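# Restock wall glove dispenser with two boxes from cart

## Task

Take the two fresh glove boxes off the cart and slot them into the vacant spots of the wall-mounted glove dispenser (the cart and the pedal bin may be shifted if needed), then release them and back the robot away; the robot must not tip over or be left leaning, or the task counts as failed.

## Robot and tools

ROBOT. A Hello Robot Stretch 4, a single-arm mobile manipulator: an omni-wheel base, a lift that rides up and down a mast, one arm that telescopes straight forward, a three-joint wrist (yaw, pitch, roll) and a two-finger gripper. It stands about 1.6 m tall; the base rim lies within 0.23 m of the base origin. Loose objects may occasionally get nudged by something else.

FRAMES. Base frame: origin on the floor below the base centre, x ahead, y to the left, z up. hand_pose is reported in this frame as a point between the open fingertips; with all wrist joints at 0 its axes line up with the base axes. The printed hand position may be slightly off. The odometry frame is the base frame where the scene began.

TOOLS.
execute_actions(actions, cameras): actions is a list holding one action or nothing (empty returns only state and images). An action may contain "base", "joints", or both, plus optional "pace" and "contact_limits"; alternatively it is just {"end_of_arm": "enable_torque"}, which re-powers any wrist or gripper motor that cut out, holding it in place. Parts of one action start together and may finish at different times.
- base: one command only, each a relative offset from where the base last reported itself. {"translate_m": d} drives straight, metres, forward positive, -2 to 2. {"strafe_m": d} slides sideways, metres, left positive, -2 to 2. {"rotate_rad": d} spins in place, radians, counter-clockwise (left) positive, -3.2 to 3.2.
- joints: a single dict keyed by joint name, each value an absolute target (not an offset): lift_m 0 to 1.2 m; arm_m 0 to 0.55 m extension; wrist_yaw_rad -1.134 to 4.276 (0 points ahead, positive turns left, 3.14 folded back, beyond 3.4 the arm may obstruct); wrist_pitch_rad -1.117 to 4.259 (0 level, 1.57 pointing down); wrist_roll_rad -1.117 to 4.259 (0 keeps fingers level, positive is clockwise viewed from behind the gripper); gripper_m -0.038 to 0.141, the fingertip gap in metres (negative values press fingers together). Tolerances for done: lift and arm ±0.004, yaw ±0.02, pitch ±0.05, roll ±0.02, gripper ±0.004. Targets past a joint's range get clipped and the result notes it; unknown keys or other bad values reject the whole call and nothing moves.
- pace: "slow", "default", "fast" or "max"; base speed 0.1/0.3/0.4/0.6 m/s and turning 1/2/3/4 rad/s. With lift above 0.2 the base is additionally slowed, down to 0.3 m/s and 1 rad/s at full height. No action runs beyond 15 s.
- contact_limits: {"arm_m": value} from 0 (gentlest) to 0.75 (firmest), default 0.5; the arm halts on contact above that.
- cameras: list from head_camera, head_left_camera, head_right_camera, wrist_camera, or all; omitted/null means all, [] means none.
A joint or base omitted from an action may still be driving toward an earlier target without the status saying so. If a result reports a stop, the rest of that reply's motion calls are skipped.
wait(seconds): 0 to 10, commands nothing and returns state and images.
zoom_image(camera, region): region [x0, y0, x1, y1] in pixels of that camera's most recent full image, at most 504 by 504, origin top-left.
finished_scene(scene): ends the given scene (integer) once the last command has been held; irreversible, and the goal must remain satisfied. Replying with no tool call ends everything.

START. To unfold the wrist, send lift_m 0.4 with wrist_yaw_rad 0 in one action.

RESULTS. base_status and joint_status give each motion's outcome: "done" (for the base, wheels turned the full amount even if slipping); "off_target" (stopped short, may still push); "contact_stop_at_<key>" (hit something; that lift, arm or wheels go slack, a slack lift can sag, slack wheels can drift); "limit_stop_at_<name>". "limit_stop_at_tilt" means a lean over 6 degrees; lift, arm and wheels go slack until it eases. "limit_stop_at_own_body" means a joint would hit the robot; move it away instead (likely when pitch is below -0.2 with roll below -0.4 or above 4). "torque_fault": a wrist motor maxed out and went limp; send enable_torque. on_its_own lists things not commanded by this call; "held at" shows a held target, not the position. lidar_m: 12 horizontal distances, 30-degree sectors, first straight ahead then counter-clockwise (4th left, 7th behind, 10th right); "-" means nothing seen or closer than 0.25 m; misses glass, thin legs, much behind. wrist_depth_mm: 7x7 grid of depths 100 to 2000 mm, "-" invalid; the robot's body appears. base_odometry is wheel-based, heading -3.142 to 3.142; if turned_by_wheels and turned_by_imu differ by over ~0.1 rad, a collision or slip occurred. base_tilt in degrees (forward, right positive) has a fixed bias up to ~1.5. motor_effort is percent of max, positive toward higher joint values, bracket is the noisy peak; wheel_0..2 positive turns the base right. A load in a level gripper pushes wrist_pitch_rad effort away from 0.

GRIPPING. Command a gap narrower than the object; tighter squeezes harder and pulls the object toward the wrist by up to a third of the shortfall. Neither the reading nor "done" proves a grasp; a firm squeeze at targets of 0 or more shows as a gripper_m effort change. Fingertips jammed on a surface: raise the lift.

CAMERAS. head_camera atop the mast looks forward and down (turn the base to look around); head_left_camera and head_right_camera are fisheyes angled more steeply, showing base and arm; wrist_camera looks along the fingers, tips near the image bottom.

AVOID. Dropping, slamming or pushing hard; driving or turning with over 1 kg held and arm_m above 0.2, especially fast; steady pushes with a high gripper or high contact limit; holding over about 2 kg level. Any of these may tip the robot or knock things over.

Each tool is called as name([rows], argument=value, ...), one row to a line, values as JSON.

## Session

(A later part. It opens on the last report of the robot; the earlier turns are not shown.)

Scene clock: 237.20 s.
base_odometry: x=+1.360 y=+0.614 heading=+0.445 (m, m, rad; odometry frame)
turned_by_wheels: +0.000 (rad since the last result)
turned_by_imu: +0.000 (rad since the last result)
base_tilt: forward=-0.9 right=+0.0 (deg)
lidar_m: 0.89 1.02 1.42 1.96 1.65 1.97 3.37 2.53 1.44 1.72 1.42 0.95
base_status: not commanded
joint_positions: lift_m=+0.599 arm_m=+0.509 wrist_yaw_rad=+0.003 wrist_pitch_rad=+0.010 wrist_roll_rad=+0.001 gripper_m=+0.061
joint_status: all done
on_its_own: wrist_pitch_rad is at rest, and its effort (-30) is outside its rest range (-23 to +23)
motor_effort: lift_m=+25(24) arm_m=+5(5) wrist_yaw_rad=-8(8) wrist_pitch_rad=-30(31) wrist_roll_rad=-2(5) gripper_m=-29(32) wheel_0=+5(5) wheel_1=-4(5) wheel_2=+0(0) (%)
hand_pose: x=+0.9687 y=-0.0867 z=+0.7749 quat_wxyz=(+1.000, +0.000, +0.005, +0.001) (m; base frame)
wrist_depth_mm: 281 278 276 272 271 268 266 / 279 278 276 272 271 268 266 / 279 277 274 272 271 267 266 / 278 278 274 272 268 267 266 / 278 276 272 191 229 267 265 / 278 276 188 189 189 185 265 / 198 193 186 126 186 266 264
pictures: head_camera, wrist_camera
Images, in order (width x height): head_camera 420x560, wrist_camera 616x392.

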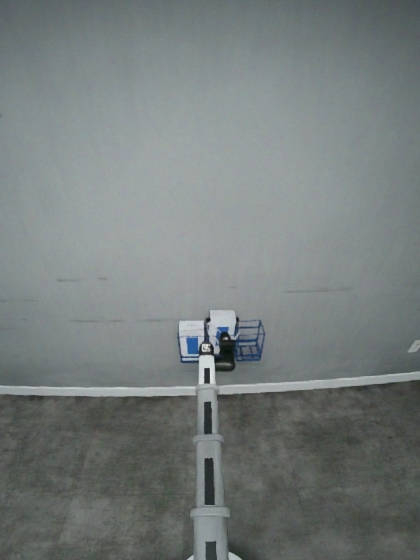

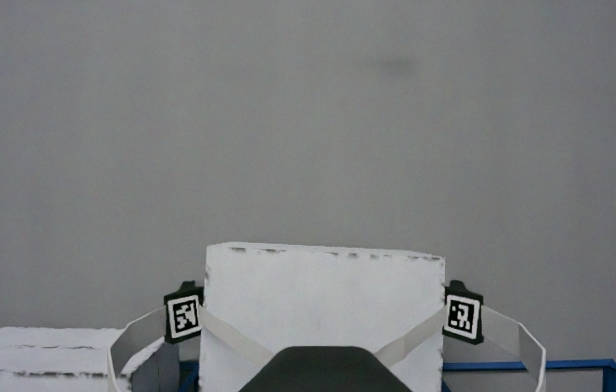

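execute_actions([
  {"joints":{"wrist_roll_rad":-0.05,"lift_m":0.578},"pace":"slow"},
], cameras=[])

execute_actions([
  {"joints":{"gripper_m":0.135}},
], cameras=["wrist_camera"])

execute_actions([
  {"joints":{"lift_m":0.66},"pace":"slow"},
], cameras=[])

execute_actions([
  {"joints":{"arm_m":0.2,"wrist_roll_rad":0,"lift_m":0.6}},
], cameras=["wrist_camera","head_camera"])

Scene clock: 241.10 s.
base_odometry: x=+1.360 y=+0.614 heading=+0.445 (m, m, rad; odometry frame)
turned_by_wheels: +0.000 (rad since the last result)
turned_by_imu: -0.001 (rad since the last result)
base_tilt: forward=-0.9 right=+0.0 (deg)
lidar_m: 0.90 1.03 1.40 1.96 1.63 1.95 3.36 2.50 1.43 1.70 1.43 0.94
base_status: not commanded
joint_positions: lift_m=+0.578 arm_m=+0.509 wrist_yaw_rad=+0.004 wrist_pitch_rad=+0.007 wrist_roll_rad=-0.049 gripper_m=+0.061
joint_status: all done
motor_effort: lift_m=+16(24) arm_m=+5(5) wrist_yaw_rad=-13(13) wrist_pitch_rad=-19(29) wrist_roll_rad=-2(2) gripper_m=-29(31) wheel_0=+5(5) wheel_1=-4(4) wheel_2=+0(0) (%)
hand_pose: x=+0.9689 y=-0.0862 z=+0.7543 quat_wxyz=(+1.000, -0.025, +0.004, +0.002) (m; base frame)
wrist_depth_mm: 282 281 278 273 272 270 266 / 282 279 277 273 271 267 266 / 279 278 276 273 270 268 265 / 281 277 274 272 270 268 264 / 279 277 273 191 236 267 264 / 202 206 189 189 189 187 264 / 180 179 185 125 185 265 263
pictures: none
No camera images: the call's "cameras" was empty. Leave "cameras" out to get every camera's image.

Scene clock: 242.83 s.
base_odometry: x=+1.360 y=+0.614 heading=+0.445 (m, m, rad; odometry frame)
turned_by_wheels: +0.000 (rad since the last result)
turned_by_imu: -0.001 (rad since the last result)
base_tilt: forward=-0.8 right=+0.0 (deg)
lidar_m: 0.88 1.02 1.43 1.94 1.61 1.97 3.36 2.51 1.42 1.73 1.41 0.92
base_status: not commanded
joint_positions: lift_m=+0.578 arm_m=+0.509 wrist_yaw_rad=+0.000 wrist_pitch_rad=+0.003 wrist_roll_rad=-0.050 gripper_m=+0.135
joint_status: all done
motor_effort: lift_m=+16(16) arm_m=+5(5) wrist_yaw_rad=-1(13) wrist_pitch_rad=-8(26) wrist_roll_rad=+0(1) gripper_m=+3(29) wheel_0=+5(5) wheel_1=-4(4) wheel_2=+0(0) (%)
hand_pose: x=+0.9686 y=-0.0873 z=+0.7556 quat_wxyz=(+1.000, -0.025, +0.001, +0.000) (m; base frame)
wrist_depth_mm: 282 281 277 276 273 271 271 / 281 278 277 274 273 271 270 / 281 277 276 273 272 270 268 / 279 277 274 273 271 268 267 / 278 276 273 271 270 267 266 / 211 215 201 202 202 213 265 / 178 178 198 138 198 265 264
pictures: wrist_camera
Images, in order (width x height): wrist_camera 616x392.

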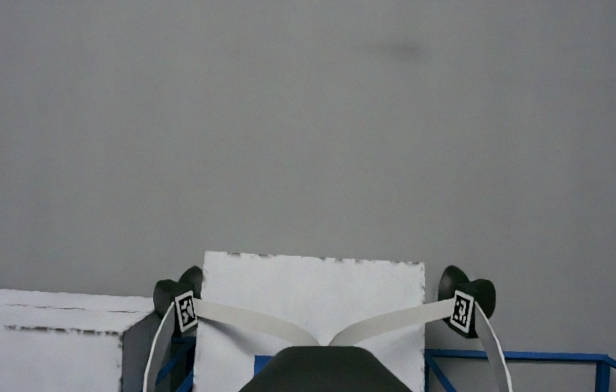

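Scene clock: 244.40 s.
base_odometry: x=+1.360 y=+0.614 heading=+0.445 (m, m, rad; odometry frame)
turned_by_wheels: +0.000 (rad since the last result)
turned_by_imu: -0.001 (rad since the last result)
base_tilt: forward=-0.9 right=-0.1 (deg)
lidar_m: 0.87 1.03 1.40 1.95 1.62 1.94 3.37 2.51 1.42 1.72 1.45 0.95
base_status: not commanded
joint_positions: lift_m=+0.660 arm_m=+0.509 wrist_yaw_rad=+0.000 wrist_pitch_rad=+0.003 wrist_roll_rad=-0.050 gripper_m=+0.135
joint_status: all done
motor_effort: lift_m=+22(29) arm_m=+5(5) wrist_yaw_rad=-1(1) wrist_pitch_rad=-8(7) wrist_roll_rad=+1(0) gripper_m=+2(3) wheel_0=+5(5) wheel_1=-3(4) wheel_2=+0(0) (%)
hand_pose: x=+0.9686 y=-0.0873 z=+0.8372 quat_wxyz=(+1.000, -0.025, +0.001, +0.000) (m; base frame)
wrist_depth_mm: 282 281 278 276 273 271 268 / 281 278 277 274 274 270 268 / 279 278 276 274 271 270 267 / 279 277 273 273 270 268 268 / 279 278 274 272 270 268 265 / 278 276 218 271 268 213 266 / 278 276 273 138 267 266 265
pictures: none
No camera images: the call's "cameras" was empty. Leave "cameras" out to get every camera's image.

Scene clock: 246.43 s.
base_odometry: x=+1.360 y=+0.614 heading=+0.445 (m, m, rad; odometry frame)
turned_by_wheels: +0.000 (rad since the last result)
turned_by_imu: -0.001 (rad since the last result)
base_tilt: forward=-0.9 right=+0.0 (deg)
lidar_m: 0.88 1.01 1.41 1.96 1.63 1.97 3.37 2.51 1.44 1.73 1.43 0.94
base_status: not commanded
joint_positions: lift_m=+0.600 arm_m=+0.201 wrist_yaw_rad=+0.000 wrist_pitch_rad=+0.002 wrist_roll_rad=+0.000 gripper_m=+0.135
joint_status: all done
motor_effort: lift_m=+15(22) arm_m=-5(5) wrist_yaw_rad=+0(2) wrist_pitch_rad=-7(6) wrist_roll_rad=+2(1) gripper_m=-2(0) wheel_0=+5(5) wheel_1=-3(3) wheel_2=+0(0) (%)
hand_pose: x=+0.6603 y=-0.0874 z=+0.7779 quat_wxyz=(+1.000, +0.000, +0.001, +0.000) (m; base frame)
wrist_depth_mm: 609 603 591 591 585 585 574 / 603 597 597 591 585 580 580 / 609 591 591 591 585 574 574 / 597 597 591 580 580 574 580 / 591 591 591 517 580 574 569 / 591 585 217 504 569 213 574 / 597 591 484 138 580 569 569
pictures: head_camera, wrist_camera
Images, in order (width x height): head_camera 420x560, wrist_camera 616x392.

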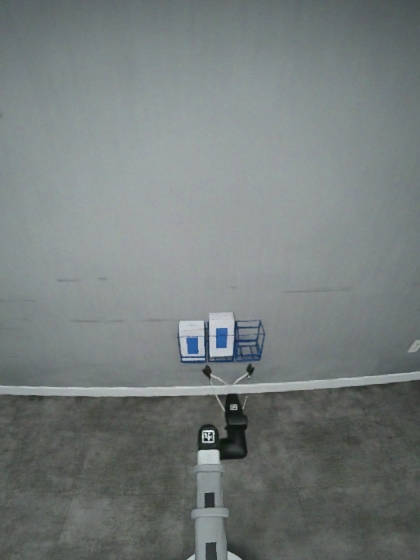

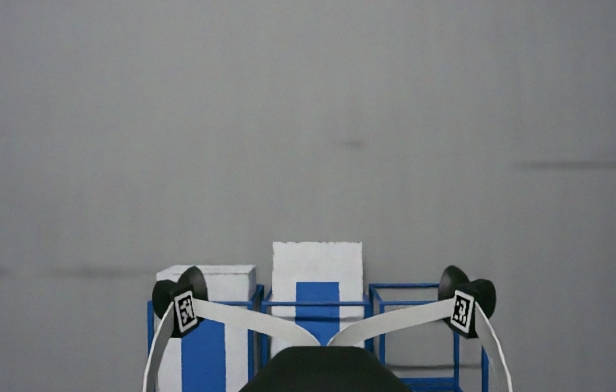

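execute_actions([
  {"joints":{"gripper_m":0.0,"lift_m":0.64}},
], cameras=[])

execute_actions([
  {"joints":{"arm_m":0.48}},
], cameras=[])

execute_actions([
  {"joints":{"lift_m":0.59},"pace":"slow"},
], cameras=["head_camera","wrist_camera"])

zoom_image(camera="head_camera", region=[160,280,280,380])

Scene clock: 251.47 s.
base_odometry: x=+1.360 y=+0.614 heading=+0.445 (m, m, rad; odometry frame)
turned_by_wheels: +0.000 (rad since the last result)
turned_by_imu: -0.002 (rad since the last result)
base_tilt: forward=-0.9 right=+0.0 (deg)
lidar_m: 0.89 1.03 1.41 1.95 1.61 1.97 3.35 2.51 1.42 1.73 1.44 0.95
base_status: not commanded
joint_positions: lift_m=+0.640 arm_m=+0.201 wrist_yaw_rad=+0.000 wrist_pitch_rad=+0.002 wrist_roll_rad=+0.000 gripper_m=+0.000
joint_status: all done
motor_effort: lift_m=+21(25) arm_m=-5(5) wrist_yaw_rad=+0(0) wrist_pitch_rad=-8(11) wrist_roll_rad=+1(2) gripper_m=-9(9) wheel_0=+5(5) wheel_1=-3(4) wheel_2=+0(0) (%)
hand_pose: x=+0.6603 y=-0.0874 z=+0.8173 quat_wxyz=(+1.000, +0.000, +0.001, +0.000) (m; base frame)
wrist_depth_mm: 603 603 591 591 591 580 574 / 603 603 597 591 580 580 580 / 603 591 597 591 585 580 574 / 597 597 591 591 580 574 574 / 591 591 585 585 574 580 569 / 597 591 488 201 189 574 574 / 597 585 484 144 574 569 569
pictures: none
No camera images: the call's "cameras" was empty. Leave "cameras" out to get every camera's image.

Scene clock: 253.43 s.
base_odometry: x=+1.360 y=+0.614 heading=+0.445 (m, m, rad; odometry frame)
turned_by_wheels: +0.000 (rad since the last result)
turned_by_imu: -0.001 (rad since the last result)
base_tilt: forward=-0.8 right=+0.0 (deg)
lidar_m: 0.88 1.03 1.43 1.97 1.64 1.98 3.35 2.53 1.43 1.74 1.42 0.96
base_status: not commanded
joint_positions: lift_m=+0.640 arm_m=+0.479 wrist_yaw_rad=+0.000 wrist_pitch_rad=+0.002 wrist_roll_rad=+0.000 gripper_m=+0.000
joint_status: all done
motor_effort: lift_m=+22(22) arm_m=+5(4) wrist_yaw_rad=+0(0) wrist_pitch_rad=-6(7) wrist_roll_rad=+2(2) gripper_m=-11(10) wheel_0=+5(5) wheel_1=-3(3) wheel_2=+0(0) (%)
hand_pose: x=+0.9385 y=-0.0874 z=+0.8173 quat_wxyz=(+1.000, +0.000, +0.001, +0.000) (m; base frame)
wrist_depth_mm: 314 312 306 306 304 303 300 / 312 310 306 306 303 301 298 / 312 309 306 304 301 298 298 / 310 307 306 303 300 298 297 / 309 307 306 303 300 298 296 / 309 307 304 201 190 297 296 / 307 304 233 144 235 294 294
pictures: none
No camera images: the call's "cameras" was empty. Leave "cameras" out to get every camera's image.

Scene clock: 254.73 s.
base_odometry: x=+1.360 y=+0.614 heading=+0.445 (m, m, rad; odometry frame)
turned_by_wheels: +0.000 (rad since the last result)
turned_by_imu: -0.001 (rad since the last result)
base_tilt: forward=-0.8 right=+0.0 (deg)
lidar_m: 0.88 1.03 1.42 1.95 1.64 1.94 3.35 2.49 1.43 1.74 1.45 0.94
base_status: not commanded
joint_positions: lift_m=+0.590 arm_m=+0.479 wrist_yaw_rad=+0.000 wrist_pitch_rad=-0.001 wrist_roll_rad=+0.000 gripper_m=+0.000
joint_status: all done
motor_effort: lift_m=+13(20) arm_m=+5(6) wrist_yaw_rad=+0(0) wrist_pitch_rad=+3(6) wrist_roll_rad=+2(1) gripper_m=-6(8) wheel_0=+5(5) wheel_1=-4(4) wheel_2=+0(0) (%)
hand_pose: x=+0.9385 y=-0.0874 z=+0.7688 quat_wxyz=(+1.000, +0.000, +0.000, +0.000) (m; base frame)
wrist_depth_mm: 315 312 309 306 306 303 301 / 314 310 309 307 304 301 300 / 312 310 307 304 303 301 297 / 310 309 306 304 300 298 297 / 309 307 304 303 300 297 296 / 307 304 238 196 189 297 294 / 209 208 226 145 227 294 294
pictures: head_camera, wrist_camera
Images, in order (width x height): head_camera 420x560, wrist_camera 616x392.

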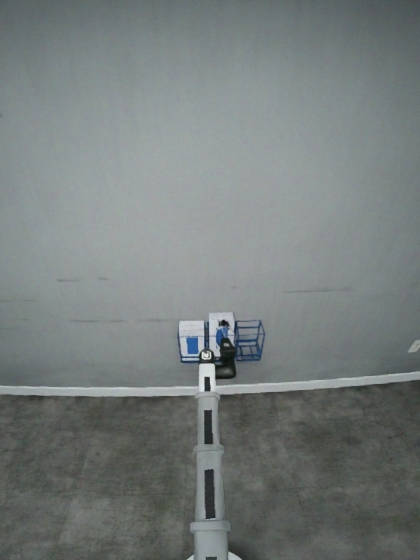

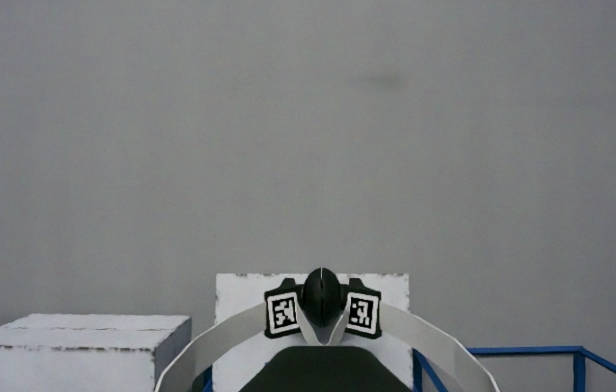

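Region (160, 280, 280, 380) of head_camera's 420x560 image, scaled by 4.200, with more detail than that image has.

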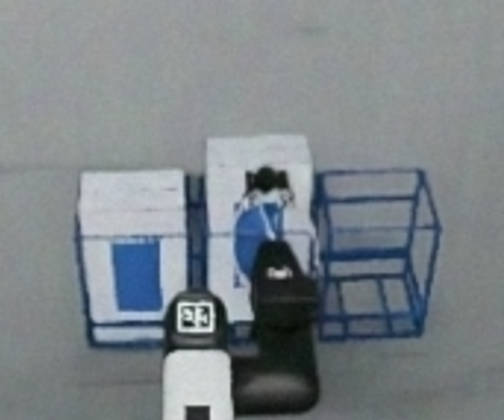

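execute_actions([
  {"joints":{"lift_m":0.572},"pace":"slow"},
], cameras=["wrist_camera"])

Scene clock: 256.87 s.
base_odometry: x=+1.360 y=+0.614 heading=+0.445 (m, m, rad; odometry frame)
turned_by_wheels: +0.000 (rad since the last result)
turned_by_imu: -0.001 (rad since the last result)
base_tilt: forward=-0.9 right=+0.0 (deg)
lidar_m: 0.89 1.06 1.42 1.96 1.63 1.97 3.36 2.51 1.43 1.73 1.42 0.94
base_status: not commanded
joint_positions: lift_m=+0.573 arm_m=+0.479 wrist_yaw_rad=-0.001 wrist_pitch_rad=-0.007 wrist_roll_rad=+0.000 gripper_m=+0.000
joint_status: all done
motor_effort: lift_m=+12(13) arm_m=+5(5) wrist_yaw_rad=+3(3) wrist_pitch_rad=+18(18) wrist_roll_rad=+0(2) gripper_m=-6(4) wheel_0=+5(5) wheel_1=-4(4) wheel_2=+0(0) (%)
hand_pose: x=+0.9384 y=-0.0877 z=+0.7528 quat_wxyz=(+1.000, +0.000, -0.003, -0.001) (m; base frame)
wrist_depth_mm: 317 314 312 310 307 306 303 / 314 314 310 309 306 303 301 / 314 310 307 306 303 301 300 / 310 309 307 304 301 300 297 / 309 307 304 303 300 298 298 / 245 246 236 199 191 296 294 / 209 208 223 144 224 294 294
pictures: wrist_camera
Images, in order (width x height): wrist_camera 616x392.

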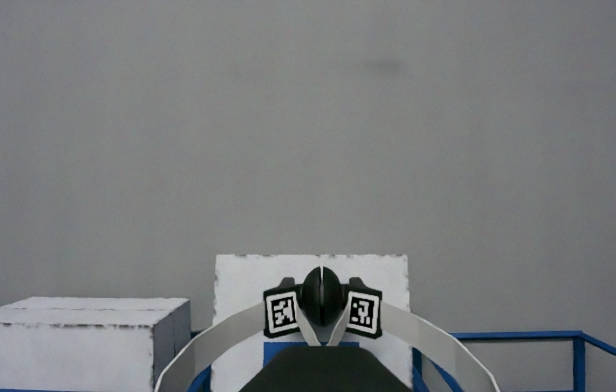

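execute_actions([
  {"joints":{"arm_m":0.36}},
], cameras=[])

execute_actions([
  {"joints":{"lift_m":0.45}},
], cameras=["wrist_camera"])

Scene clock: 260.60 s.
base_odometry: x=+1.360 y=+0.614 heading=+0.445 (m, m, rad; odometry frame)
turned_by_wheels: +0.000 (rad since the last result)
turned_by_imu: -0.002 (rad since the last result)
base_tilt: forward=-0.8 right=+0.0 (deg)
lidar_m: 0.89 1.04 1.42 1.95 1.64 1.96 3.34 2.50 1.42 1.73 1.43 0.94
base_status: not commanded
joint_positions: lift_m=+0.572 arm_m=+0.361 wrist_yaw_rad=+0.000 wrist_pitch_rad=+0.002 wrist_roll_rad=+0.000 gripper_m=+0.000
joint_status: all done
motor_effort: lift_m=+14(14) arm_m=-5(3) wrist_yaw_rad=+0(4) wrist_pitch_rad=-8(19) wrist_roll_rad=+1(1) gripper_m=-9(5) wheel_0=+5(5) wheel_1=-3(4) wheel_2=+0(0) (%)
hand_pose: x=+0.8203 y=-0.0874 z=+0.7499 quat_wxyz=(+1.000, +0.000, +0.001, +0.000) (m; base frame)
wrist_depth_mm: 439 436 430 427 424 421 418 / 436 433 430 424 427 418 415 / 436 430 427 421 421 421 415 / 433 430 427 421 421 418 415 / 430 427 424 353 421 415 415 / 433 329 327 202 189 410 413 / 427 327 314 145 338 410 410
pictures: none
No camera images: the call's "cameras" was empty. Leave "cameras" out to get every camera's image.

Scene clock: 262.17 s.
base_odometry: x=+1.360 y=+0.614 heading=+0.445 (m, m, rad; odometry frame)
turned_by_wheels: +0.000 (rad since the last result)
turned_by_imu: -0.001 (rad since the last result)
base_tilt: forward=-0.9 right=+0.0 (deg)
lidar_m: 0.88 1.05 1.43 1.96 1.64 1.95 3.36 2.51 1.43 1.74 1.45 0.94
base_status: not commanded
joint_positions: lift_m=+0.450 arm_m=+0.361 wrist_yaw_rad=+0.000 wrist_pitch_rad=+0.002 wrist_roll_rad=+0.000 gripper_m=+0.000
joint_status: all done
motor_effort: lift_m=+14(17) arm_m=-5(5) wrist_yaw_rad=+0(1) wrist_pitch_rad=-7(6) wrist_roll_rad=+1(1) gripper_m=-3(8) wheel_0=+5(5) wheel_1=-4(4) wheel_2=+0(0) (%)
hand_pose: x=+0.8203 y=-0.0874 z=+0.6279 quat_wxyz=(+1.000, +0.000, +0.001, +0.000) (m; base frame)
wrist_depth_mm: 439 436 430 427 424 418 418 / 436 433 430 424 421 421 415 / 439 430 427 351 418 421 415 / 433 330 330 342 421 415 413 / 430 329 330 332 413 413 413 / 427 327 327 202 189 415 413 / 427 327 315 144 312 407 407
pictures: wrist_camera
Images, in order (width x height): wrist_camera 616x392.

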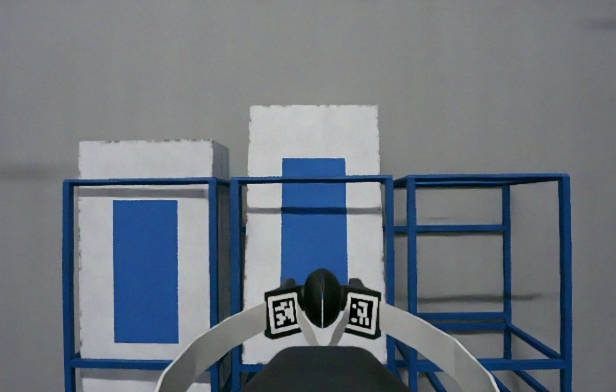

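execute_actions([
  {"joints":{"lift_m":0.40}},
], cameras=[])

execute_actions([
  {"joints":{"arm_m":0.49},"pace":"slow","contact_limits":{"arm_m":0.25}},
], cameras=["wrist_camera","head_camera"])

Scene clock: 265.57 s.
base_odometry: x=+1.360 y=+0.614 heading=+0.445 (m, m, rad; odometry frame)
turned_by_wheels: +0.000 (rad since the last result)
turned_by_imu: -0.001 (rad since the last result)
base_tilt: forward=-0.9 right=+0.0 (deg)
lidar_m: 0.89 1.03 1.42 1.95 1.62 1.96 3.35 2.50 1.40 1.72 1.44 0.96
base_status: not commanded
joint_positions: lift_m=+0.400 arm_m=+0.361 wrist_yaw_rad=+0.000 wrist_pitch_rad=+0.002 wrist_roll_rad=+0.000 gripper_m=+0.000
joint_status: all done
motor_effort: lift_m=+14(15) arm_m=-5(5) wrist_yaw_rad=+0(0) wrist_pitch_rad=-6(8) wrist_roll_rad=+1(1) gripper_m=-3(3) wheel_0=+5(5) wheel_1=-3(3) wheel_2=+0(0) (%)
hand_pose: x=+0.8203 y=-0.0874 z=+0.5779 quat_wxyz=(+1.000, +0.000, +0.001, +0.000) (m; base frame)
wrist_depth_mm: 439 436 433 427 424 421 415 / 436 433 427 355 421 418 418 / 433 332 332 343 345 415 415 / 433 329 330 334 413 415 415 / 430 330 329 324 327 415 413 / 430 329 319 202 190 413 410 / 427 424 317 144 415 332 407
pictures: none
No camera images: the call's "cameras" was empty. Leave "cameras" out to get every camera's image.

Scene clock: 268.03 s.
base_odometry: x=+1.359 y=+0.613 heading=+0.445 (m, m, rad; odometry frame)
turned_by_wheels: +0.000 (rad since the last result)
turned_by_imu: -0.001 (rad since the last result)
base_tilt: forward=-0.9 right=+0.0 (deg)
lidar_m: 0.88 1.05 1.42 1.96 1.61 1.98 3.34 2.53 1.45 1.73 1.44 0.95
base_status: not commanded
joint_positions: lift_m=+0.400 arm_m=+0.478 wrist_yaw_rad=-0.004 wrist_pitch_rad=+0.002 wrist_roll_rad=+0.000 gripper_m=+0.000
joint_status: arm_m contact_stop (moved +0.117 of +0.129)
on_its_own: arm_m is slack since a contact_stop (your +0.490 is given up)
motor_effort: lift_m=+14(14) arm_m=+0(15) wrist_yaw_rad=+12(30) wrist_pitch_rad=-5(10) wrist_roll_rad=+1(1) gripper_m=-3(6) wheel_0=+5(5) wheel_1=-2(3) wheel_2=-6(6) (%)
contact_limits: arm_m 0.25
hand_pose: x=+0.9372 y=-0.0886 z=+0.5780 quat_wxyz=(+1.000, +0.000, +0.001, -0.002) (m; base frame)
wrist_depth_mm: 215 220 310 309 307 303 303 / 213 214 236 235 234 303 301 / 214 213 235 235 234 303 301 / 212 212 235 234 233 301 300 / 211 211 234 233 233 301 298 / 211 211 234 203 189 298 293 / 211 202 196 143 196 193 293
pictures: head_camera, wrist_camera
Images, in order (width x height): head_camera 420x560, wrist_camera 616x392.

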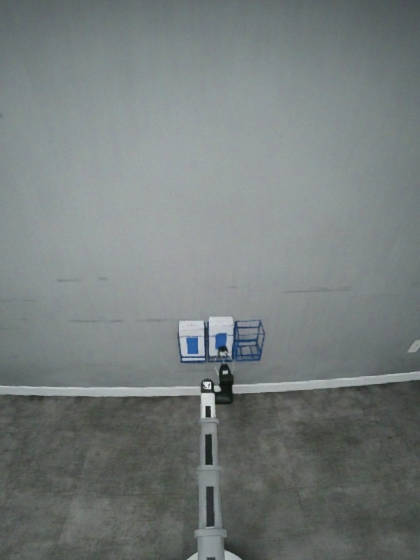

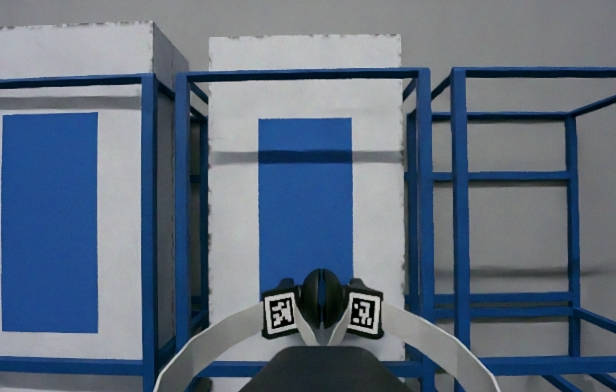

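execute_actions([
  {"joints":{"arm_m":0.3}},
], cameras=["wrist_camera"])

Scene clock: 270.87 s.
base_odometry: x=+1.359 y=+0.613 heading=+0.445 (m, m, rad; odometry frame)
turned_by_wheels: +0.000 (rad since the last result)
turned_by_imu: -0.001 (rad since the last result)
base_tilt: forward=-0.8 right=+0.0 (deg)
lidar_m: 0.89 1.03 1.42 1.96 1.63 1.97 3.35 2.50 1.44 1.74 1.46 0.93
base_status: not commanded
joint_positions: lift_m=+0.400 arm_m=+0.301 wrist_yaw_rad=+0.000 wrist_pitch_rad=+0.002 wrist_roll_rad=+0.000 gripper_m=+0.000
joint_status: all done
motor_effort: lift_m=+15(14) arm_m=-5(6) wrist_yaw_rad=+0(11) wrist_pitch_rad=-8(7) wrist_roll_rad=+1(0) gripper_m=-2(4) wheel_0=+5(5) wheel_1=-2(2) wheel_2=-4(6) (%)
hand_pose: x=+0.7603 y=-0.0874 z=+0.5779 quat_wxyz=(+1.000, +0.000, +0.001, +0.000) (m; base frame)
wrist_depth_mm: 504 496 496 492 488 484 480 / 500 496 492 484 488 480 473 / 496 392 394 413 484 480 473 / 492 392 392 410 484 477 473 / 492 392 392 410 473 473 473 / 492 389 389 202 190 473 473 / 488 488 480 144 477 469 469
pictures: wrist_camera
Images, in order (width x height): wrist_camera 616x392.

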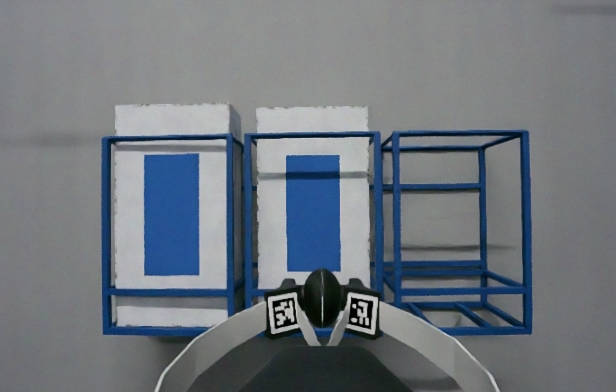

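execute_actions([
  {"base":{"translate_m":-0.75},"joints":{"arm_m":0.0,"gripper_m":0.141}},
], cameras=[])

execute_actions([
  {"base":{"strafe_m":-0.46},"joints":{"lift_m":0.665}},
], cameras=[])

execute_actions([
  {"base":{"rotate_rad":-1.57}},
], cameras=[])

execute_actions([
  {"base":{"strafe_m":0.17},"joints":{"arm_m":0.25}},
], cameras=["wrist_camera","head_camera"])

Scene clock: 279.23 s.
base_odometry: x=+0.682 y=+0.291 heading=+0.444 (m, m, rad; odometry frame)
turned_by_wheels: -0.001 (rad since the last result)
turned_by_imu: -0.002 (rad since the last result)
base_tilt: forward=-0.8 right=+0.0 (deg)
lidar_m: 1.64 1.80 2.05 1.38 1.42 1.97 2.54 2.46 1.83 1.31 1.81 1.81
base_status: done
joint_positions: lift_m=+0.400 arm_m=+0.002 wrist_yaw_rad=+0.000 wrist_pitch_rad=+0.002 wrist_roll_rad=+0.000 gripper_m=+0.141
joint_status: all done
motor_effort: lift_m=+15(15) arm_m=-5(5) wrist_yaw_rad=+0(1) wrist_pitch_rad=-7(8) wrist_roll_rad=+1(2) gripper_m=+3(3) wheel_0=-4(2) wheel_1=-3(8) wheel_2=+0(10) (%)
hand_pose: x=+0.4610 y=-0.0874 z=+0.5778 quat_wxyz=(+1.000, +0.000, +0.001, +0.000) (m; base frame)
wrist_depth_mm: 1661 1618 1618 1576 1618 1537 1576 / 1661 1618 1576 1576 1576 1537 1537 / 1618 1576 1576 1576 1576 1537 1537 / 1618 1618 1576 1464 1618 1537 1499 / 1618 1576 1576 1576 1537 1537 1499 / 1576 1576 220 1537 1537 205 1537 / 1499 1464 1464 141 1464 1430 1430
pictures: none
No camera images: the call's "cameras" was empty. Leave "cameras" out to get every camera's image.

Scene clock: 282.10 s.
base_odometry: x=+0.880 y=-0.124 heading=+0.444 (m, m, rad; odometry frame)
turned_by_wheels: +0.000 (rad since the last result)
turned_by_imu: +0.000 (rad since the last result)
base_tilt: forward=-0.9 right=+0.0 (deg)
lidar_m: 1.64 1.71 2.51 1.81 1.88 2.57 2.54 1.84 0.91 0.87 1.32 1.81
base_status: done
joint_positions: lift_m=+0.665 arm_m=+0.002 wrist_yaw_rad=+0.000 wrist_pitch_rad=+0.002 wrist_roll_rad=+0.000 gripper_m=+0.141
joint_status: all done
motor_effort: lift_m=+22(21) arm_m=-5(5) wrist_yaw_rad=+0(0) wrist_pitch_rad=-8(7) wrist_roll_rad=+2(2) gripper_m=+1(3) wheel_0=+2(9) wheel_1=-1(11) wheel_2=+0(1) (%)
hand_pose: x=+0.4610 y=-0.0874 z=+0.8423 quat_wxyz=(+1.000, +0.000, +0.001, +0.000) (m; base frame)
wrist_depth_mm: 1618 1618 1618 1576 1618 1576 1537 / 1661 1618 1618 1576 1537 1576 1537 / 1618 1618 1537 1576 1537 1537 1576 / 1618 1576 1576 1537 1576 1499 1499 / 1576 1576 1537 1576 1537 1576 1537 / 1576 1576 219 1576 1537 205 1537 / 1537 1576 1576 141 1537 1537 1537
pictures: none
No camera images: the call's "cameras" was empty. Leave "cameras" out to get every camera's image.

Scene clock: 284.17 s.
base_odometry: x=+0.880 y=-0.124 heading=-1.125 (m, m, rad; odometry frame)
turned_by_wheels: -1.569 (rad since the last result)
turned_by_imu: -1.549 (rad since the last result)
base_tilt: forward=-0.8 right=+0.0 (deg)
lidar_m: 0.86 1.34 1.80 1.65 1.71 2.50 1.84 1.93 2.63 2.54 1.81 0.88
base_status: done
joint_positions: lift_m=+0.665 arm_m=+0.002 wrist_yaw_rad=+0.000 wrist_pitch_rad=+0.002 wrist_roll_rad=+0.000 gripper_m=+0.141
joint_status: not commanded
motor_effort: lift_m=+21(22) arm_m=-5(5) wrist_yaw_rad=+0(0) wrist_pitch_rad=-7(7) wrist_roll_rad=+1(1) gripper_m=-4(4) wheel_0=+4(9) wheel_1=+5(9) wheel_2=+1(8) (%)
hand_pose: x=+0.4610 y=-0.0874 z=+0.8423 quat_wxyz=(+1.000, +0.000, +0.001, +0.000) (m; base frame)
wrist_depth_mm: 1138 1118 1118 1098 1098 1060 1060 / 1138 1118 1118 1098 1078 1078 1060 / 1118 1118 1118 1078 1060 1078 1060 / 1118 1098 1078 1078 1078 1060 1060 / 1118 1118 866 1098 1078 1060 1042 / 1118 1118 219 654 647 205 1042 / 1118 1098 1078 141 1060 1060 1060
pictures: none
No camera images: the call's "cameras" was empty. Leave "cameras" out to get every camera's image.

Scene clock: 286.03 s.
base_odometry: x=+1.033 y=-0.051 heading=-1.125 (m, m, rad; odometry frame)
turned_by_wheels: +0.000 (rad since the last result)
turned_by_imu: -0.001 (rad since the last result)
base_tilt: forward=-0.9 right=+0.0 (deg)
lidar_m: 0.85 1.33 1.64 1.47 1.54 2.25 1.87 1.91 2.62 2.69 1.82 0.90
base_status: done
joint_positions: lift_m=+0.665 arm_m=+0.249 wrist_yaw_rad=+0.000 wrist_pitch_rad=+0.002 wrist_roll_rad=+0.000 gripper_m=+0.141
joint_status: all done
motor_effort: lift_m=+21(21) arm_m=+5(4) wrist_yaw_rad=-1(1) wrist_pitch_rad=-5(5) wrist_roll_rad=+1(0) gripper_m=-3(0) wheel_0=-2(12) wheel_1=+1(12) wheel_2=+0(1) (%)
hand_pose: x=+0.7085 y=-0.0874 z=+0.8424 quat_wxyz=(+1.000, +0.000, +0.001, +0.000) (m; base frame)
wrist_depth_mm: 866 866 854 831 831 831 809 / 866 854 854 842 831 820 820 / 866 854 842 842 820 820 809 / 866 854 842 842 809 820 809 / 866 842 831 597 820 820 798 / 842 842 219 591 715 206 798 / 854 842 574 141 397 394 387
pictures: head_camera, wrist_camera
Images, in order (width x height): head_camera 420x560, wrist_camera 616x392.

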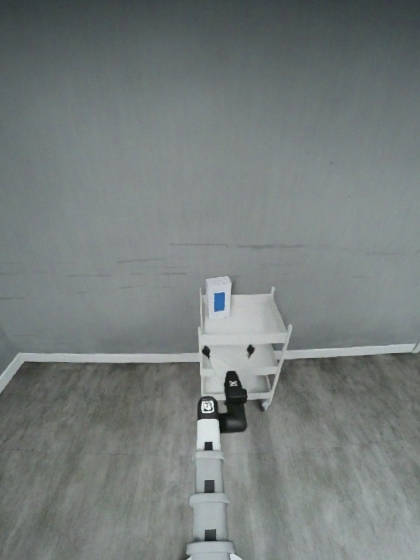

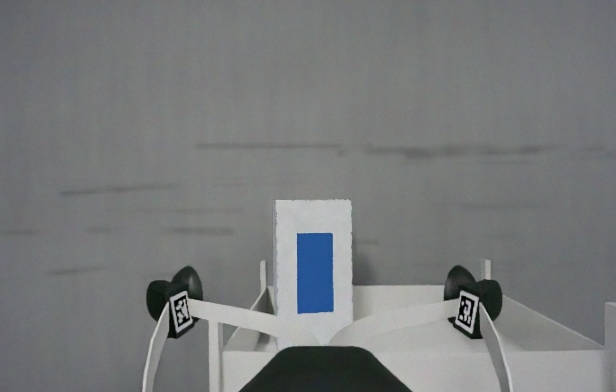

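execute_actions([
  {"base":{"strafe_m":0.015},"joints":{"arm_m":0.4}},
], cameras=[])

execute_actions([
  {"base":{"translate_m":0.105},"joints":{"arm_m":0.55},"pace":"slow"},
], cameras=["wrist_camera","head_camera"])

Scene clock: 289.77 s.
base_odometry: x=+1.047 y=-0.045 heading=-1.125 (m, m, rad; odometry frame)
turned_by_wheels: +0.000 (rad since the last result)
turned_by_imu: -0.002 (rad since the last result)
base_tilt: forward=-0.9 right=+0.0 (deg)
lidar_m: 0.85 1.34 1.62 1.48 1.52 2.24 1.88 1.90 2.63 2.70 1.82 0.91
base_status: done
joint_positions: lift_m=+0.665 arm_m=+0.399 wrist_yaw_rad=+0.000 wrist_pitch_rad=+0.002 wrist_roll_rad=+0.000 gripper_m=+0.141
joint_status: all done
motor_effort: lift_m=+22(21) arm_m=+5(6) wrist_yaw_rad=+0(0) wrist_pitch_rad=-8(5) wrist_roll_rad=+0(0) gripper_m=-1(2) wheel_0=-3(6) wheel_1=+2(7) wheel_2=+0(0) (%)
hand_pose: x=+0.8585 y=-0.0874 z=+0.8424 quat_wxyz=(+1.000, +0.000, +0.001, +0.000) (m; base frame)
wrist_depth_mm: 707 707 699 683 683 676 668 / 707 699 691 683 668 661 668 / 707 699 691 676 676 668 661 / 691 691 691 676 676 668 661 / 699 691 683 445 668 668 661 / 691 683 219 442 459 205 661 / 699 691 683 141 525 517 473
pictures: none
No camera images: the call's "cameras" was empty. Leave "cameras" out to get every camera's image.

Scene clock: 292.53 s.
base_odometry: x=+1.092 y=-0.139 heading=-1.125 (m, m, rad; odometry frame)
turned_by_wheels: +0.000 (rad since the last result)
turned_by_imu: -0.001 (rad since the last result)
base_tilt: forward=-0.8 right=+0.0 (deg)
lidar_m: 0.74 1.23 1.61 1.48 1.50 2.23 1.98 2.04 2.81 2.72 1.67 0.80
base_status: done
joint_positions: lift_m=+0.665 arm_m=+0.549 wrist_yaw_rad=+0.000 wrist_pitch_rad=+0.002 wrist_roll_rad=+0.000 gripper_m=+0.141
joint_status: all done
motor_effort: lift_m=+21(21) arm_m=+6(6) wrist_yaw_rad=-1(0) wrist_pitch_rad=-5(8) wrist_roll_rad=+0(0) gripper_m=+1(0) wheel_0=+3(6) wheel_1=+4(7) wheel_2=-4(7) (%)
hand_pose: x=+1.0085 y=-0.0874 z=+0.8424 quat_wxyz=(+1.000, +0.000, +0.001, +0.000) (m; base frame)
wrist_depth_mm: 436 433 427 421 418 415 413 / 433 430 427 421 418 413 413 / 433 430 424 421 415 413 410 / 433 427 421 200 208 410 410 / 430 430 191 196 204 410 407 / 430 424 189 195 201 206 404 / 430 424 188 141 203 407 402
pictures: head_camera, wrist_camera
Images, in order (width x height): head_camera 420x560, wrist_camera 616x392.

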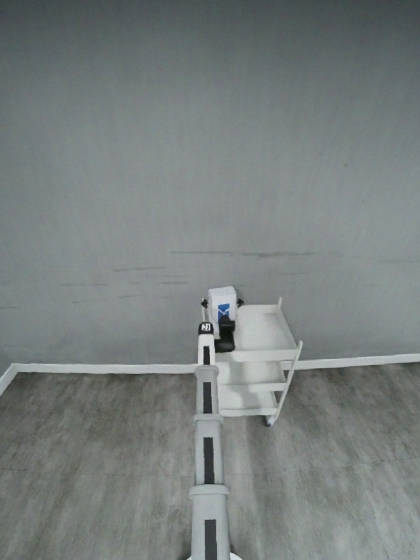

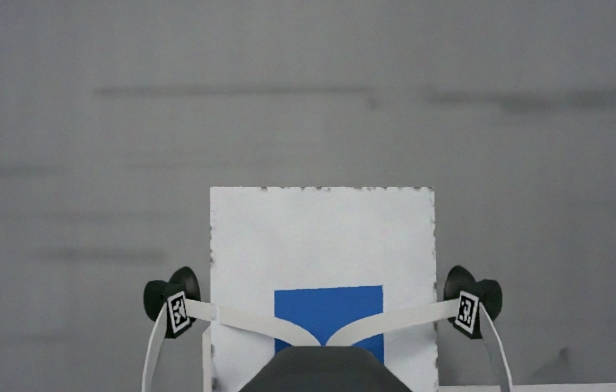

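execute_actions([
  {"base":{"strafe_m":-0.035},"joints":{"wrist_yaw_rad":0.13},"pace":"slow"},
], cameras=["wrist_camera"])

execute_actions([
  {"joints":{"gripper_m":0.06}},
], cameras=["wrist_camera"])

execute_actions([
  {"joints":{"lift_m":0.95}},
], cameras=[])

execute_actions([
  {"base":{"translate_m":-0.105},"joints":{"arm_m":0.1,"wrist_yaw_rad":0}},
], cameras=[])

execute_actions([
  {"base":{"rotate_rad":1.57}},
], cameras=["wrist_camera","head_camera"])

Scene clock: 298.27 s.
base_odometry: x=+1.060 y=-0.154 heading=-1.125 (m, m, rad; odometry frame)
turned_by_wheels: +0.000 (rad since the last result)
turned_by_imu: -0.001 (rad since the last result)
base_tilt: forward=-0.8 right=+0.0 (deg)
lidar_m: 0.75 1.22 1.65 1.53 1.57 2.29 1.98 2.04 2.81 2.69 1.69 0.80
base_status: done
joint_positions: lift_m=+0.665 arm_m=+0.549 wrist_yaw_rad=+0.130 wrist_pitch_rad=+0.002 wrist_roll_rad=+0.000 gripper_m=+0.141
joint_status: all done
motor_effort: lift_m=+21(21) arm_m=+5(5) wrist_yaw_rad=-1(13) wrist_pitch_rad=-5(7) wrist_roll_rad=+1(1) gripper_m=-4(3) wheel_0=+6(9) wheel_1=-3(9) wheel_2=+0(4) (%)
hand_pose: x=+1.0174 y=-0.0492 z=+0.8424 quat_wxyz=(+0.998, +0.000, +0.001, +0.065) (m; base frame)
wrist_depth_mm: 477 455 436 421 402 384 370 / 480 455 436 415 399 384 370 / 473 455 436 415 402 384 370 / 477 452 433 195 198 382 368 / 473 452 190 191 195 379 368 / 473 452 188 189 192 205 368 / 469 449 186 141 191 377 368
pictures: wrist_camera
Images, in order (width x height): wrist_camera 616x392.

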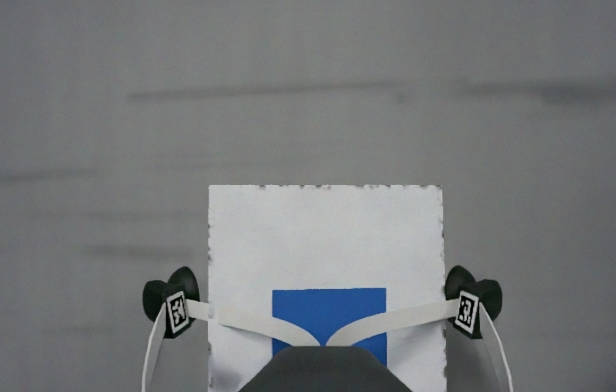

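Scene clock: 300.10 s.
base_odometry: x=+1.060 y=-0.154 heading=-1.125 (m, m, rad; odometry frame)
turned_by_wheels: +0.000 (rad since the last result)
turned_by_imu: -0.001 (rad since the last result)
base_tilt: forward=-0.9 right=+0.0 (deg)
lidar_m: 0.76 1.25 1.64 1.51 1.59 2.28 1.98 2.06 2.79 2.69 1.68 0.80
base_status: not commanded
joint_positions: lift_m=+0.665 arm_m=+0.549 wrist_yaw_rad=+0.131 wrist_pitch_rad=+0.003 wrist_roll_rad=+0.000 gripper_m=+0.061
joint_status: all done
motor_effort: lift_m=+21(21) arm_m=+5(5) wrist_yaw_rad=-2(2) wrist_pitch_rad=-7(7) wrist_roll_rad=+1(2) gripper_m=-30(32) wheel_0=+6(6) wheel_1=-3(3) wheel_2=+0(0) (%)
hand_pose: x=+1.0175 y=-0.0491 z=+0.8422 quat_wxyz=(+0.998, +0.000, +0.001, +0.065) (m; base frame)
wrist_depth_mm: 480 459 436 415 402 384 370 / 477 459 436 415 399 382 370 / 477 452 436 415 397 382 370 / 477 455 427 177 181 377 370 / 473 452 174 176 179 377 368 / 473 449 174 176 179 181 366 / 469 445 173 128 180 375 362
pictures: wrist_camera
Images, in order (width x height): wrist_camera 616x392.

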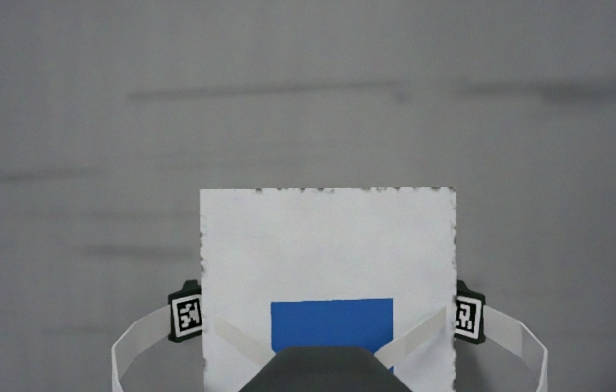

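Scene clock: 302.33 s.
base_odometry: x=+1.060 y=-0.154 heading=-1.125 (m, m, rad; odometry frame)
turned_by_wheels: +0.000 (rad since the last result)
turned_by_imu: -0.001 (rad since the last result)
base_tilt: forward=-0.8 right=+0.0 (deg)
lidar_m: 0.74 1.25 1.65 1.51 1.57 2.29 1.97 2.02 2.78 2.70 1.68 0.79
base_status: not commanded
joint_positions: lift_m=+0.950 arm_m=+0.549 wrist_yaw_rad=+0.130 wrist_pitch_rad=+0.007 wrist_roll_rad=+0.000 gripper_m=+0.061
joint_status: all done
motor_effort: lift_m=+24(27) arm_m=+5(5) wrist_yaw_rad=-2(2) wrist_pitch_rad=-22(23) wrist_roll_rad=+0(0) gripper_m=-28(31) wheel_0=+6(6) wheel_1=-3(3) wheel_2=+0(0) (%)
hand_pose: x=+1.0175 y=-0.0492 z=+1.1257 quat_wxyz=(+0.998, +0.000, +0.004, +0.065) (m; base frame)
wrist_depth_mm: 480 455 436 415 397 384 370 / 477 452 433 413 397 382 368 / 477 452 433 415 399 382 368 / 473 452 424 179 182 379 370 / 469 452 174 177 180 379 368 / 473 449 174 176 179 181 366 / 473 445 172 128 178 377 366
pictures: none
No camera images: the call's "cameras" was empty. Leave "cameras" out to get every camera's image.

Scene clock: 304.73 s.
base_odometry: x=+1.015 y=-0.059 heading=-1.125 (m, m, rad; odometry frame)
turned_by_wheels: +0.000 (rad since the last result)
turned_by_imu: -0.001 (rad since the last result)
base_tilt: forward=-0.9 right=+0.0 (deg)
lidar_m: 0.49 1.34 1.67 1.50 1.55 2.28 1.86 1.90 2.64 2.68 1.80 0.54
base_status: done
joint_positions: lift_m=+0.950 arm_m=+0.101 wrist_yaw_rad=+0.000 wrist_pitch_rad=+0.007 wrist_roll_rad=+0.000 gripper_m=+0.061
joint_status: all done
motor_effort: lift_m=+23(24) arm_m=-5(6) wrist_yaw_rad=+1(12) wrist_pitch_rad=-20(23) wrist_roll_rad=+0(2) gripper_m=-30(32) wheel_0=-2(13) wheel_1=-2(9) wheel_2=-1(11) (%)
hand_pose: x=+0.5603 y=-0.0875 z=+1.1256 quat_wxyz=(+1.000, +0.000, +0.004, +0.000) (m; base frame)
wrist_depth_mm: 1025 1008 1008 991 976 960 960 / 1025 1025 991 991 976 976 960 / 1008 1008 1008 991 960 960 960 / 1042 1025 991 178 182 976 960 / 1025 1008 175 177 180 960 946 / 1025 991 174 176 179 182 946 / 1008 991 172 128 178 960 946
pictures: none
No camera images: the call's "cameras" was empty. Leave "cameras" out to get every camera's image.

Scene clock: 306.90 s.
base_odometry: x=+1.015 y=-0.059 heading=+0.444 (m, m, rad; odometry frame)
turned_by_wheels: +1.569 (rad since the last result)
turned_by_imu: +1.548 (rad since the last result)
base_tilt: forward=-0.9 right=+0.0 (deg)
lidar_m: 0.49 1.53 2.25 1.84 1.90 2.61 2.67 1.86 0.92 0.85 1.32 0.53
base_status: done
joint_positions: lift_m=+0.950 arm_m=+0.101 wrist_yaw_rad=+0.000 wrist_pitch_rad=+0.007 wrist_roll_rad=+0.000 gripper_m=+0.061
joint_status: not commanded
motor_effort: lift_m=+23(23) arm_m=-5(5) wrist_yaw_rad=-1(4) wrist_pitch_rad=-22(22) wrist_roll_rad=+1(1) gripper_m=-32(31) wheel_0=-2(14) wheel_1=-2(9) wheel_2=-3(9) (%)
hand_pose: x=+0.5603 y=-0.0873 z=+1.1257 quat_wxyz=(+1.000, +0.000, +0.004, +0.000) (m; base frame)
wrist_depth_mm: 1366 1336 1336 1281 1281 1281 1281 / 1336 1336 1336 1308 1308 1308 1308 / 1336 1336 1308 1281 1308 1281 1281 / 1366 1308 1308 179 182 1281 1308 / 1336 1336 174 177 180 1308 1281 / 1308 1336 174 176 179 181 1281 / 1336 1229 172 128 178 1281 1255
pictures: head_camera, wrist_camera
Images, in order (width x height): head_camera 420x560, wrist_camera 616x392.

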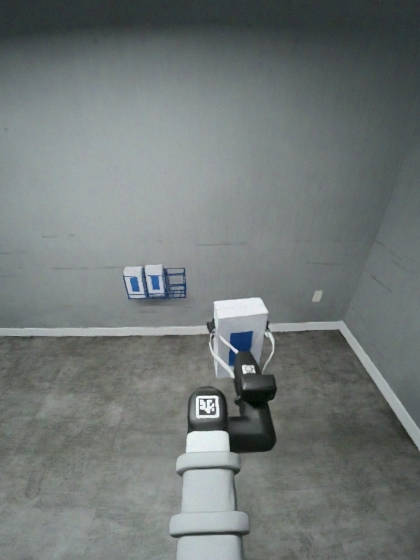

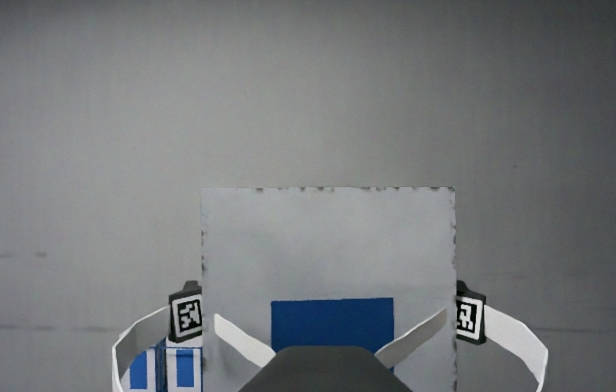

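execute_actions([
  {"base":{"strafe_m":0.355},"joints":{"wrist_yaw_rad":-0.08}},
], cameras=[])

execute_actions([
  {"base":{"translate_m":0.6},"joints":{"lift_m":0.78}},
], cameras=[])

execute_actions([
  {"joints":{"arm_m":0.5}},
], cameras=["head_camera"])

zoom_image(camera="head_camera", region=[150,260,280,380])

Scene clock: 312.50 s.
base_odometry: x=+0.863 y=+0.261 heading=+0.444 (m, m, rad; odometry frame)
turned_by_wheels: +0.000 (rad since the last result)
turned_by_imu: -0.003 (rad since the last result)
base_tilt: forward=-0.8 right=+0.0 (deg)
lidar_m: 0.49 1.66 2.16 1.50 1.52 2.11 2.68 2.37 1.27 1.21 1.70 0.51
base_status: done
joint_positions: lift_m=+0.950 arm_m=+0.101 wrist_yaw_rad=-0.080 wrist_pitch_rad=+0.007 wrist_roll_rad=+0.000 gripper_m=+0.061
joint_status: all done
motor_effort: lift_m=+22(23) arm_m=-5(5) wrist_yaw_rad=+0(12) wrist_pitch_rad=-22(21) wrist_roll_rad=+0(1) gripper_m=-30(32) wheel_0=-3(7) wheel_1=+2(11) wheel_2=+0(3) (%)
hand_pose: x=+0.5523 y=-0.1102 z=+1.1257 quat_wxyz=(+0.999, +0.000, +0.004, -0.040) (m; base frame)
wrist_depth_mm: 1281 1281 1308 1336 1336 1366 1397 / 1281 1281 1308 1308 1366 1366 1366 / 1255 1281 1308 1336 1308 1336 1366 / 1281 1255 1281 179 182 1336 1336 / 1255 1308 175 177 180 1366 1366 / 1255 1281 174 176 179 181 1336 / 1255 1255 172 128 179 1336 1366
pictures: none
No camera images: the call's "cameras" was empty. Leave "cameras" out to get every camera's image.

Scene clock: 316.00 s.
base_odometry: x=+1.404 y=+0.519 heading=+0.444 (m, m, rad; odometry frame)
turned_by_wheels: +0.000 (rad since the last result)
turned_by_imu: -0.003 (rad since the last result)
base_tilt: forward=-0.9 right=+0.0 (deg)
lidar_m: 0.49 0.94 1.43 2.06 1.72 2.12 3.42 2.36 1.35 1.63 1.40 1.07
base_status: done
joint_positions: lift_m=+0.780 arm_m=+0.101 wrist_yaw_rad=-0.080 wrist_pitch_rad=+0.007 wrist_roll_rad=+0.000 gripper_m=+0.061
joint_status: all done
motor_effort: lift_m=+17(20) arm_m=-5(5) wrist_yaw_rad=-1(1) wrist_pitch_rad=-23(24) wrist_roll_rad=+1(1) gripper_m=-28(28) wheel_0=+2(9) wheel_1=+2(8) wheel_2=-2(12) (%)
hand_pose: x=+0.5523 y=-0.1102 z=+0.9562 quat_wxyz=(+0.999, +0.000, +0.004, -0.040) (m; base frame)
wrist_depth_mm: 668 683 691 699 707 715 732 / 676 683 691 707 707 723 723 / 676 683 683 707 715 723 723 / 668 683 691 178 182 715 732 / 668 676 175 177 180 707 723 / 668 676 174 176 179 181 715 / 676 585 173 128 178 707 723
pictures: none
No camera images: the call's "cameras" was empty. Leave "cameras" out to get every camera's image.

Scene clock: 318.30 s.
base_odometry: x=+1.404 y=+0.519 heading=+0.444 (m, m, rad; odometry frame)
turned_by_wheels: +0.000 (rad since the last result)
turned_by_imu: -0.001 (rad since the last result)
base_tilt: forward=-0.9 right=+0.0 (deg)
lidar_m: 0.90 0.95 1.41 2.07 1.74 2.09 3.39 2.34 1.34 1.63 1.45 1.01
base_status: not commanded
joint_positions: lift_m=+0.780 arm_m=+0.499 wrist_yaw_rad=-0.080 wrist_pitch_rad=+0.007 wrist_roll_rad=+0.000 gripper_m=+0.061
joint_status: all done
motor_effort: lift_m=+17(17) arm_m=+5(7) wrist_yaw_rad=-1(1) wrist_pitch_rad=-23(20) wrist_roll_rad=+0(0) gripper_m=-28(35) wheel_0=+2(2) wheel_1=+2(2) wheel_2=-2(2) (%)
hand_pose: x=+0.9506 y=-0.1101 z=+0.9562 quat_wxyz=(+0.999, +0.000, +0.004, -0.040) (m; base frame)
wrist_depth_mm: 282 285 289 293 297 300 303 / 281 285 289 291 294 298 303 / 282 283 287 293 294 297 301 / 279 285 285 179 182 297 300 / 281 283 175 177 180 296 300 / 279 281 174 176 179 181 298 / 279 281 172 128 178 296 300
pictures: head_camera
Images, in order (width x height): head_camera 420x560.

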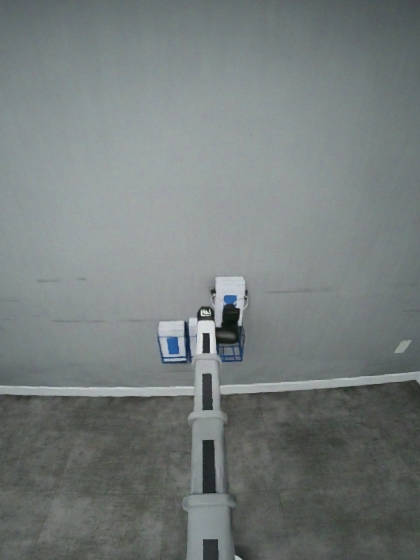

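Region (150, 260, 280, 380) of head_camera's 420x560 image, scaled by 3.877, with more detail than that image has; it fills the top 465 rows of this view, and the rest is white.

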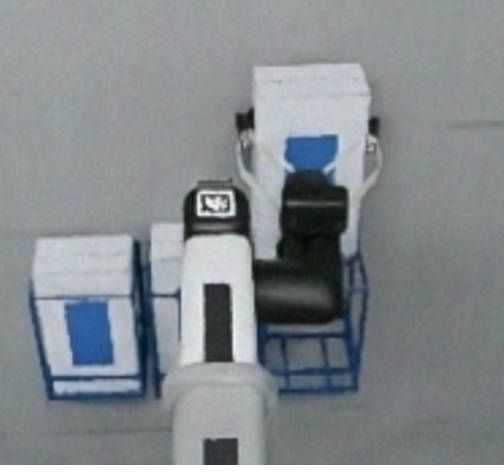

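execute_actions([
  {"base":{"strafe_m":-0.008},"joints":{"arm_m":0.527},"pace":"slow"},
], cameras=[])

execute_actions([
  {"joints":{"lift_m":0.675},"pace":"slow"},
], cameras=["head_camera"])

zoom_image(camera="head_camera", region=[150,260,280,380])

Scene clock: 322.10 s.
base_odometry: x=+1.407 y=+0.512 heading=+0.445 (m, m, rad; odometry frame)
turned_by_wheels: +0.000 (rad since the last result)
turned_by_imu: -0.001 (rad since the last result)
base_tilt: forward=-0.9 right=+0.1 (deg)
lidar_m: 0.89 0.93 1.43 2.07 1.74 2.10 3.43 2.35 1.34 1.63 1.42 1.04
base_status: done
joint_positions: lift_m=+0.780 arm_m=+0.526 wrist_yaw_rad=-0.080 wrist_pitch_rad=+0.007 wrist_roll_rad=+0.000 gripper_m=+0.061
joint_status: all done
motor_effort: lift_m=+17(17) arm_m=+5(4) wrist_yaw_rad=-1(1) wrist_pitch_rad=-21(23) wrist_roll_rad=+0(1) gripper_m=-29(36) wheel_0=+5(5) wheel_1=-4(6) wheel_2=+0(3) (%)
hand_pose: x=+0.9776 y=-0.1102 z=+0.9562 quat_wxyz=(+0.999, +0.000, +0.004, -0.040) (m; base frame)
wrist_depth_mm: 255 259 262 266 268 272 274 / 255 257 260 264 267 271 273 / 255 257 260 265 267 271 273 / 253 258 259 179 182 270 272 / 254 256 175 177 181 268 272 / 253 256 174 176 179 181 272 / 254 255 173 128 178 268 271
pictures: none
No camera images: the call's "cameras" was empty. Leave "cameras" out to get every camera's image.

Scene clock: 323.83 s.
base_odometry: x=+1.407 y=+0.512 heading=+0.444 (m, m, rad; odometry frame)
turned_by_wheels: +0.000 (rad since the last result)
turned_by_imu: -0.001 (rad since the last result)
base_tilt: forward=-0.9 right=+0.0 (deg)
lidar_m: 0.90 0.92 1.42 2.06 1.73 2.12 3.41 2.37 1.34 1.63 1.43 1.05
base_status: not commanded
joint_positions: lift_m=+0.676 arm_m=+0.526 wrist_yaw_rad=-0.084 wrist_pitch_rad=-0.019 wrist_roll_rad=+0.003 gripper_m=+0.061
joint_status: all done
on_its_own: wrist_pitch_rad is at rest, and its effort (+53) is outside its rest range (-23 to +23)
motor_effort: lift_m=+7(18) arm_m=+5(5) wrist_yaw_rad=+11(11) wrist_pitch_rad=+53(53) wrist_roll_rad=-8(7) gripper_m=-25(27) wheel_0=+1(5) wheel_1=-4(4) wheel_2=+0(0) (%)
hand_pose: x=+0.9771 y=-0.1113 z=+0.8596 quat_wxyz=(+0.999, +0.001, -0.009, -0.042) (m; base frame)
wrist_depth_mm: 262 266 271 273 278 282 285 / 259 264 267 272 276 278 282 / 257 262 265 268 273 277 279 / 255 259 181 182 184 274 277 / 255 257 178 180 182 271 274 / 251 254 175 177 180 181 273 / 249 253 174 129 177 266 270
pictures: head_camera
Images, in order (width x height): head_camera 420x560.

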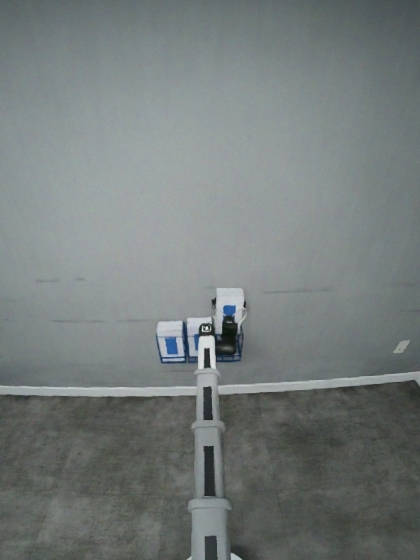

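Region (150, 260, 280, 380) of head_camera's 420x560 image, scaled by 3.877, with more detail than that image has; it fills the top 465 rows of this view, and the rest is white.

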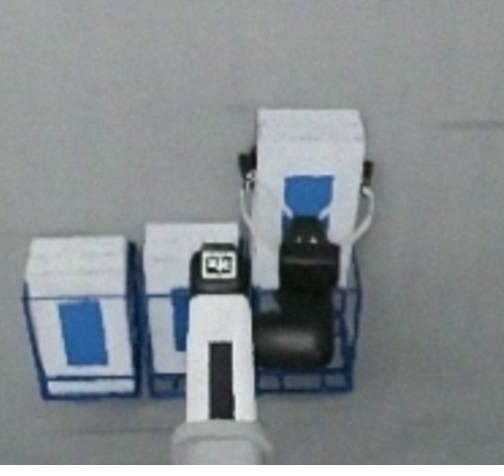

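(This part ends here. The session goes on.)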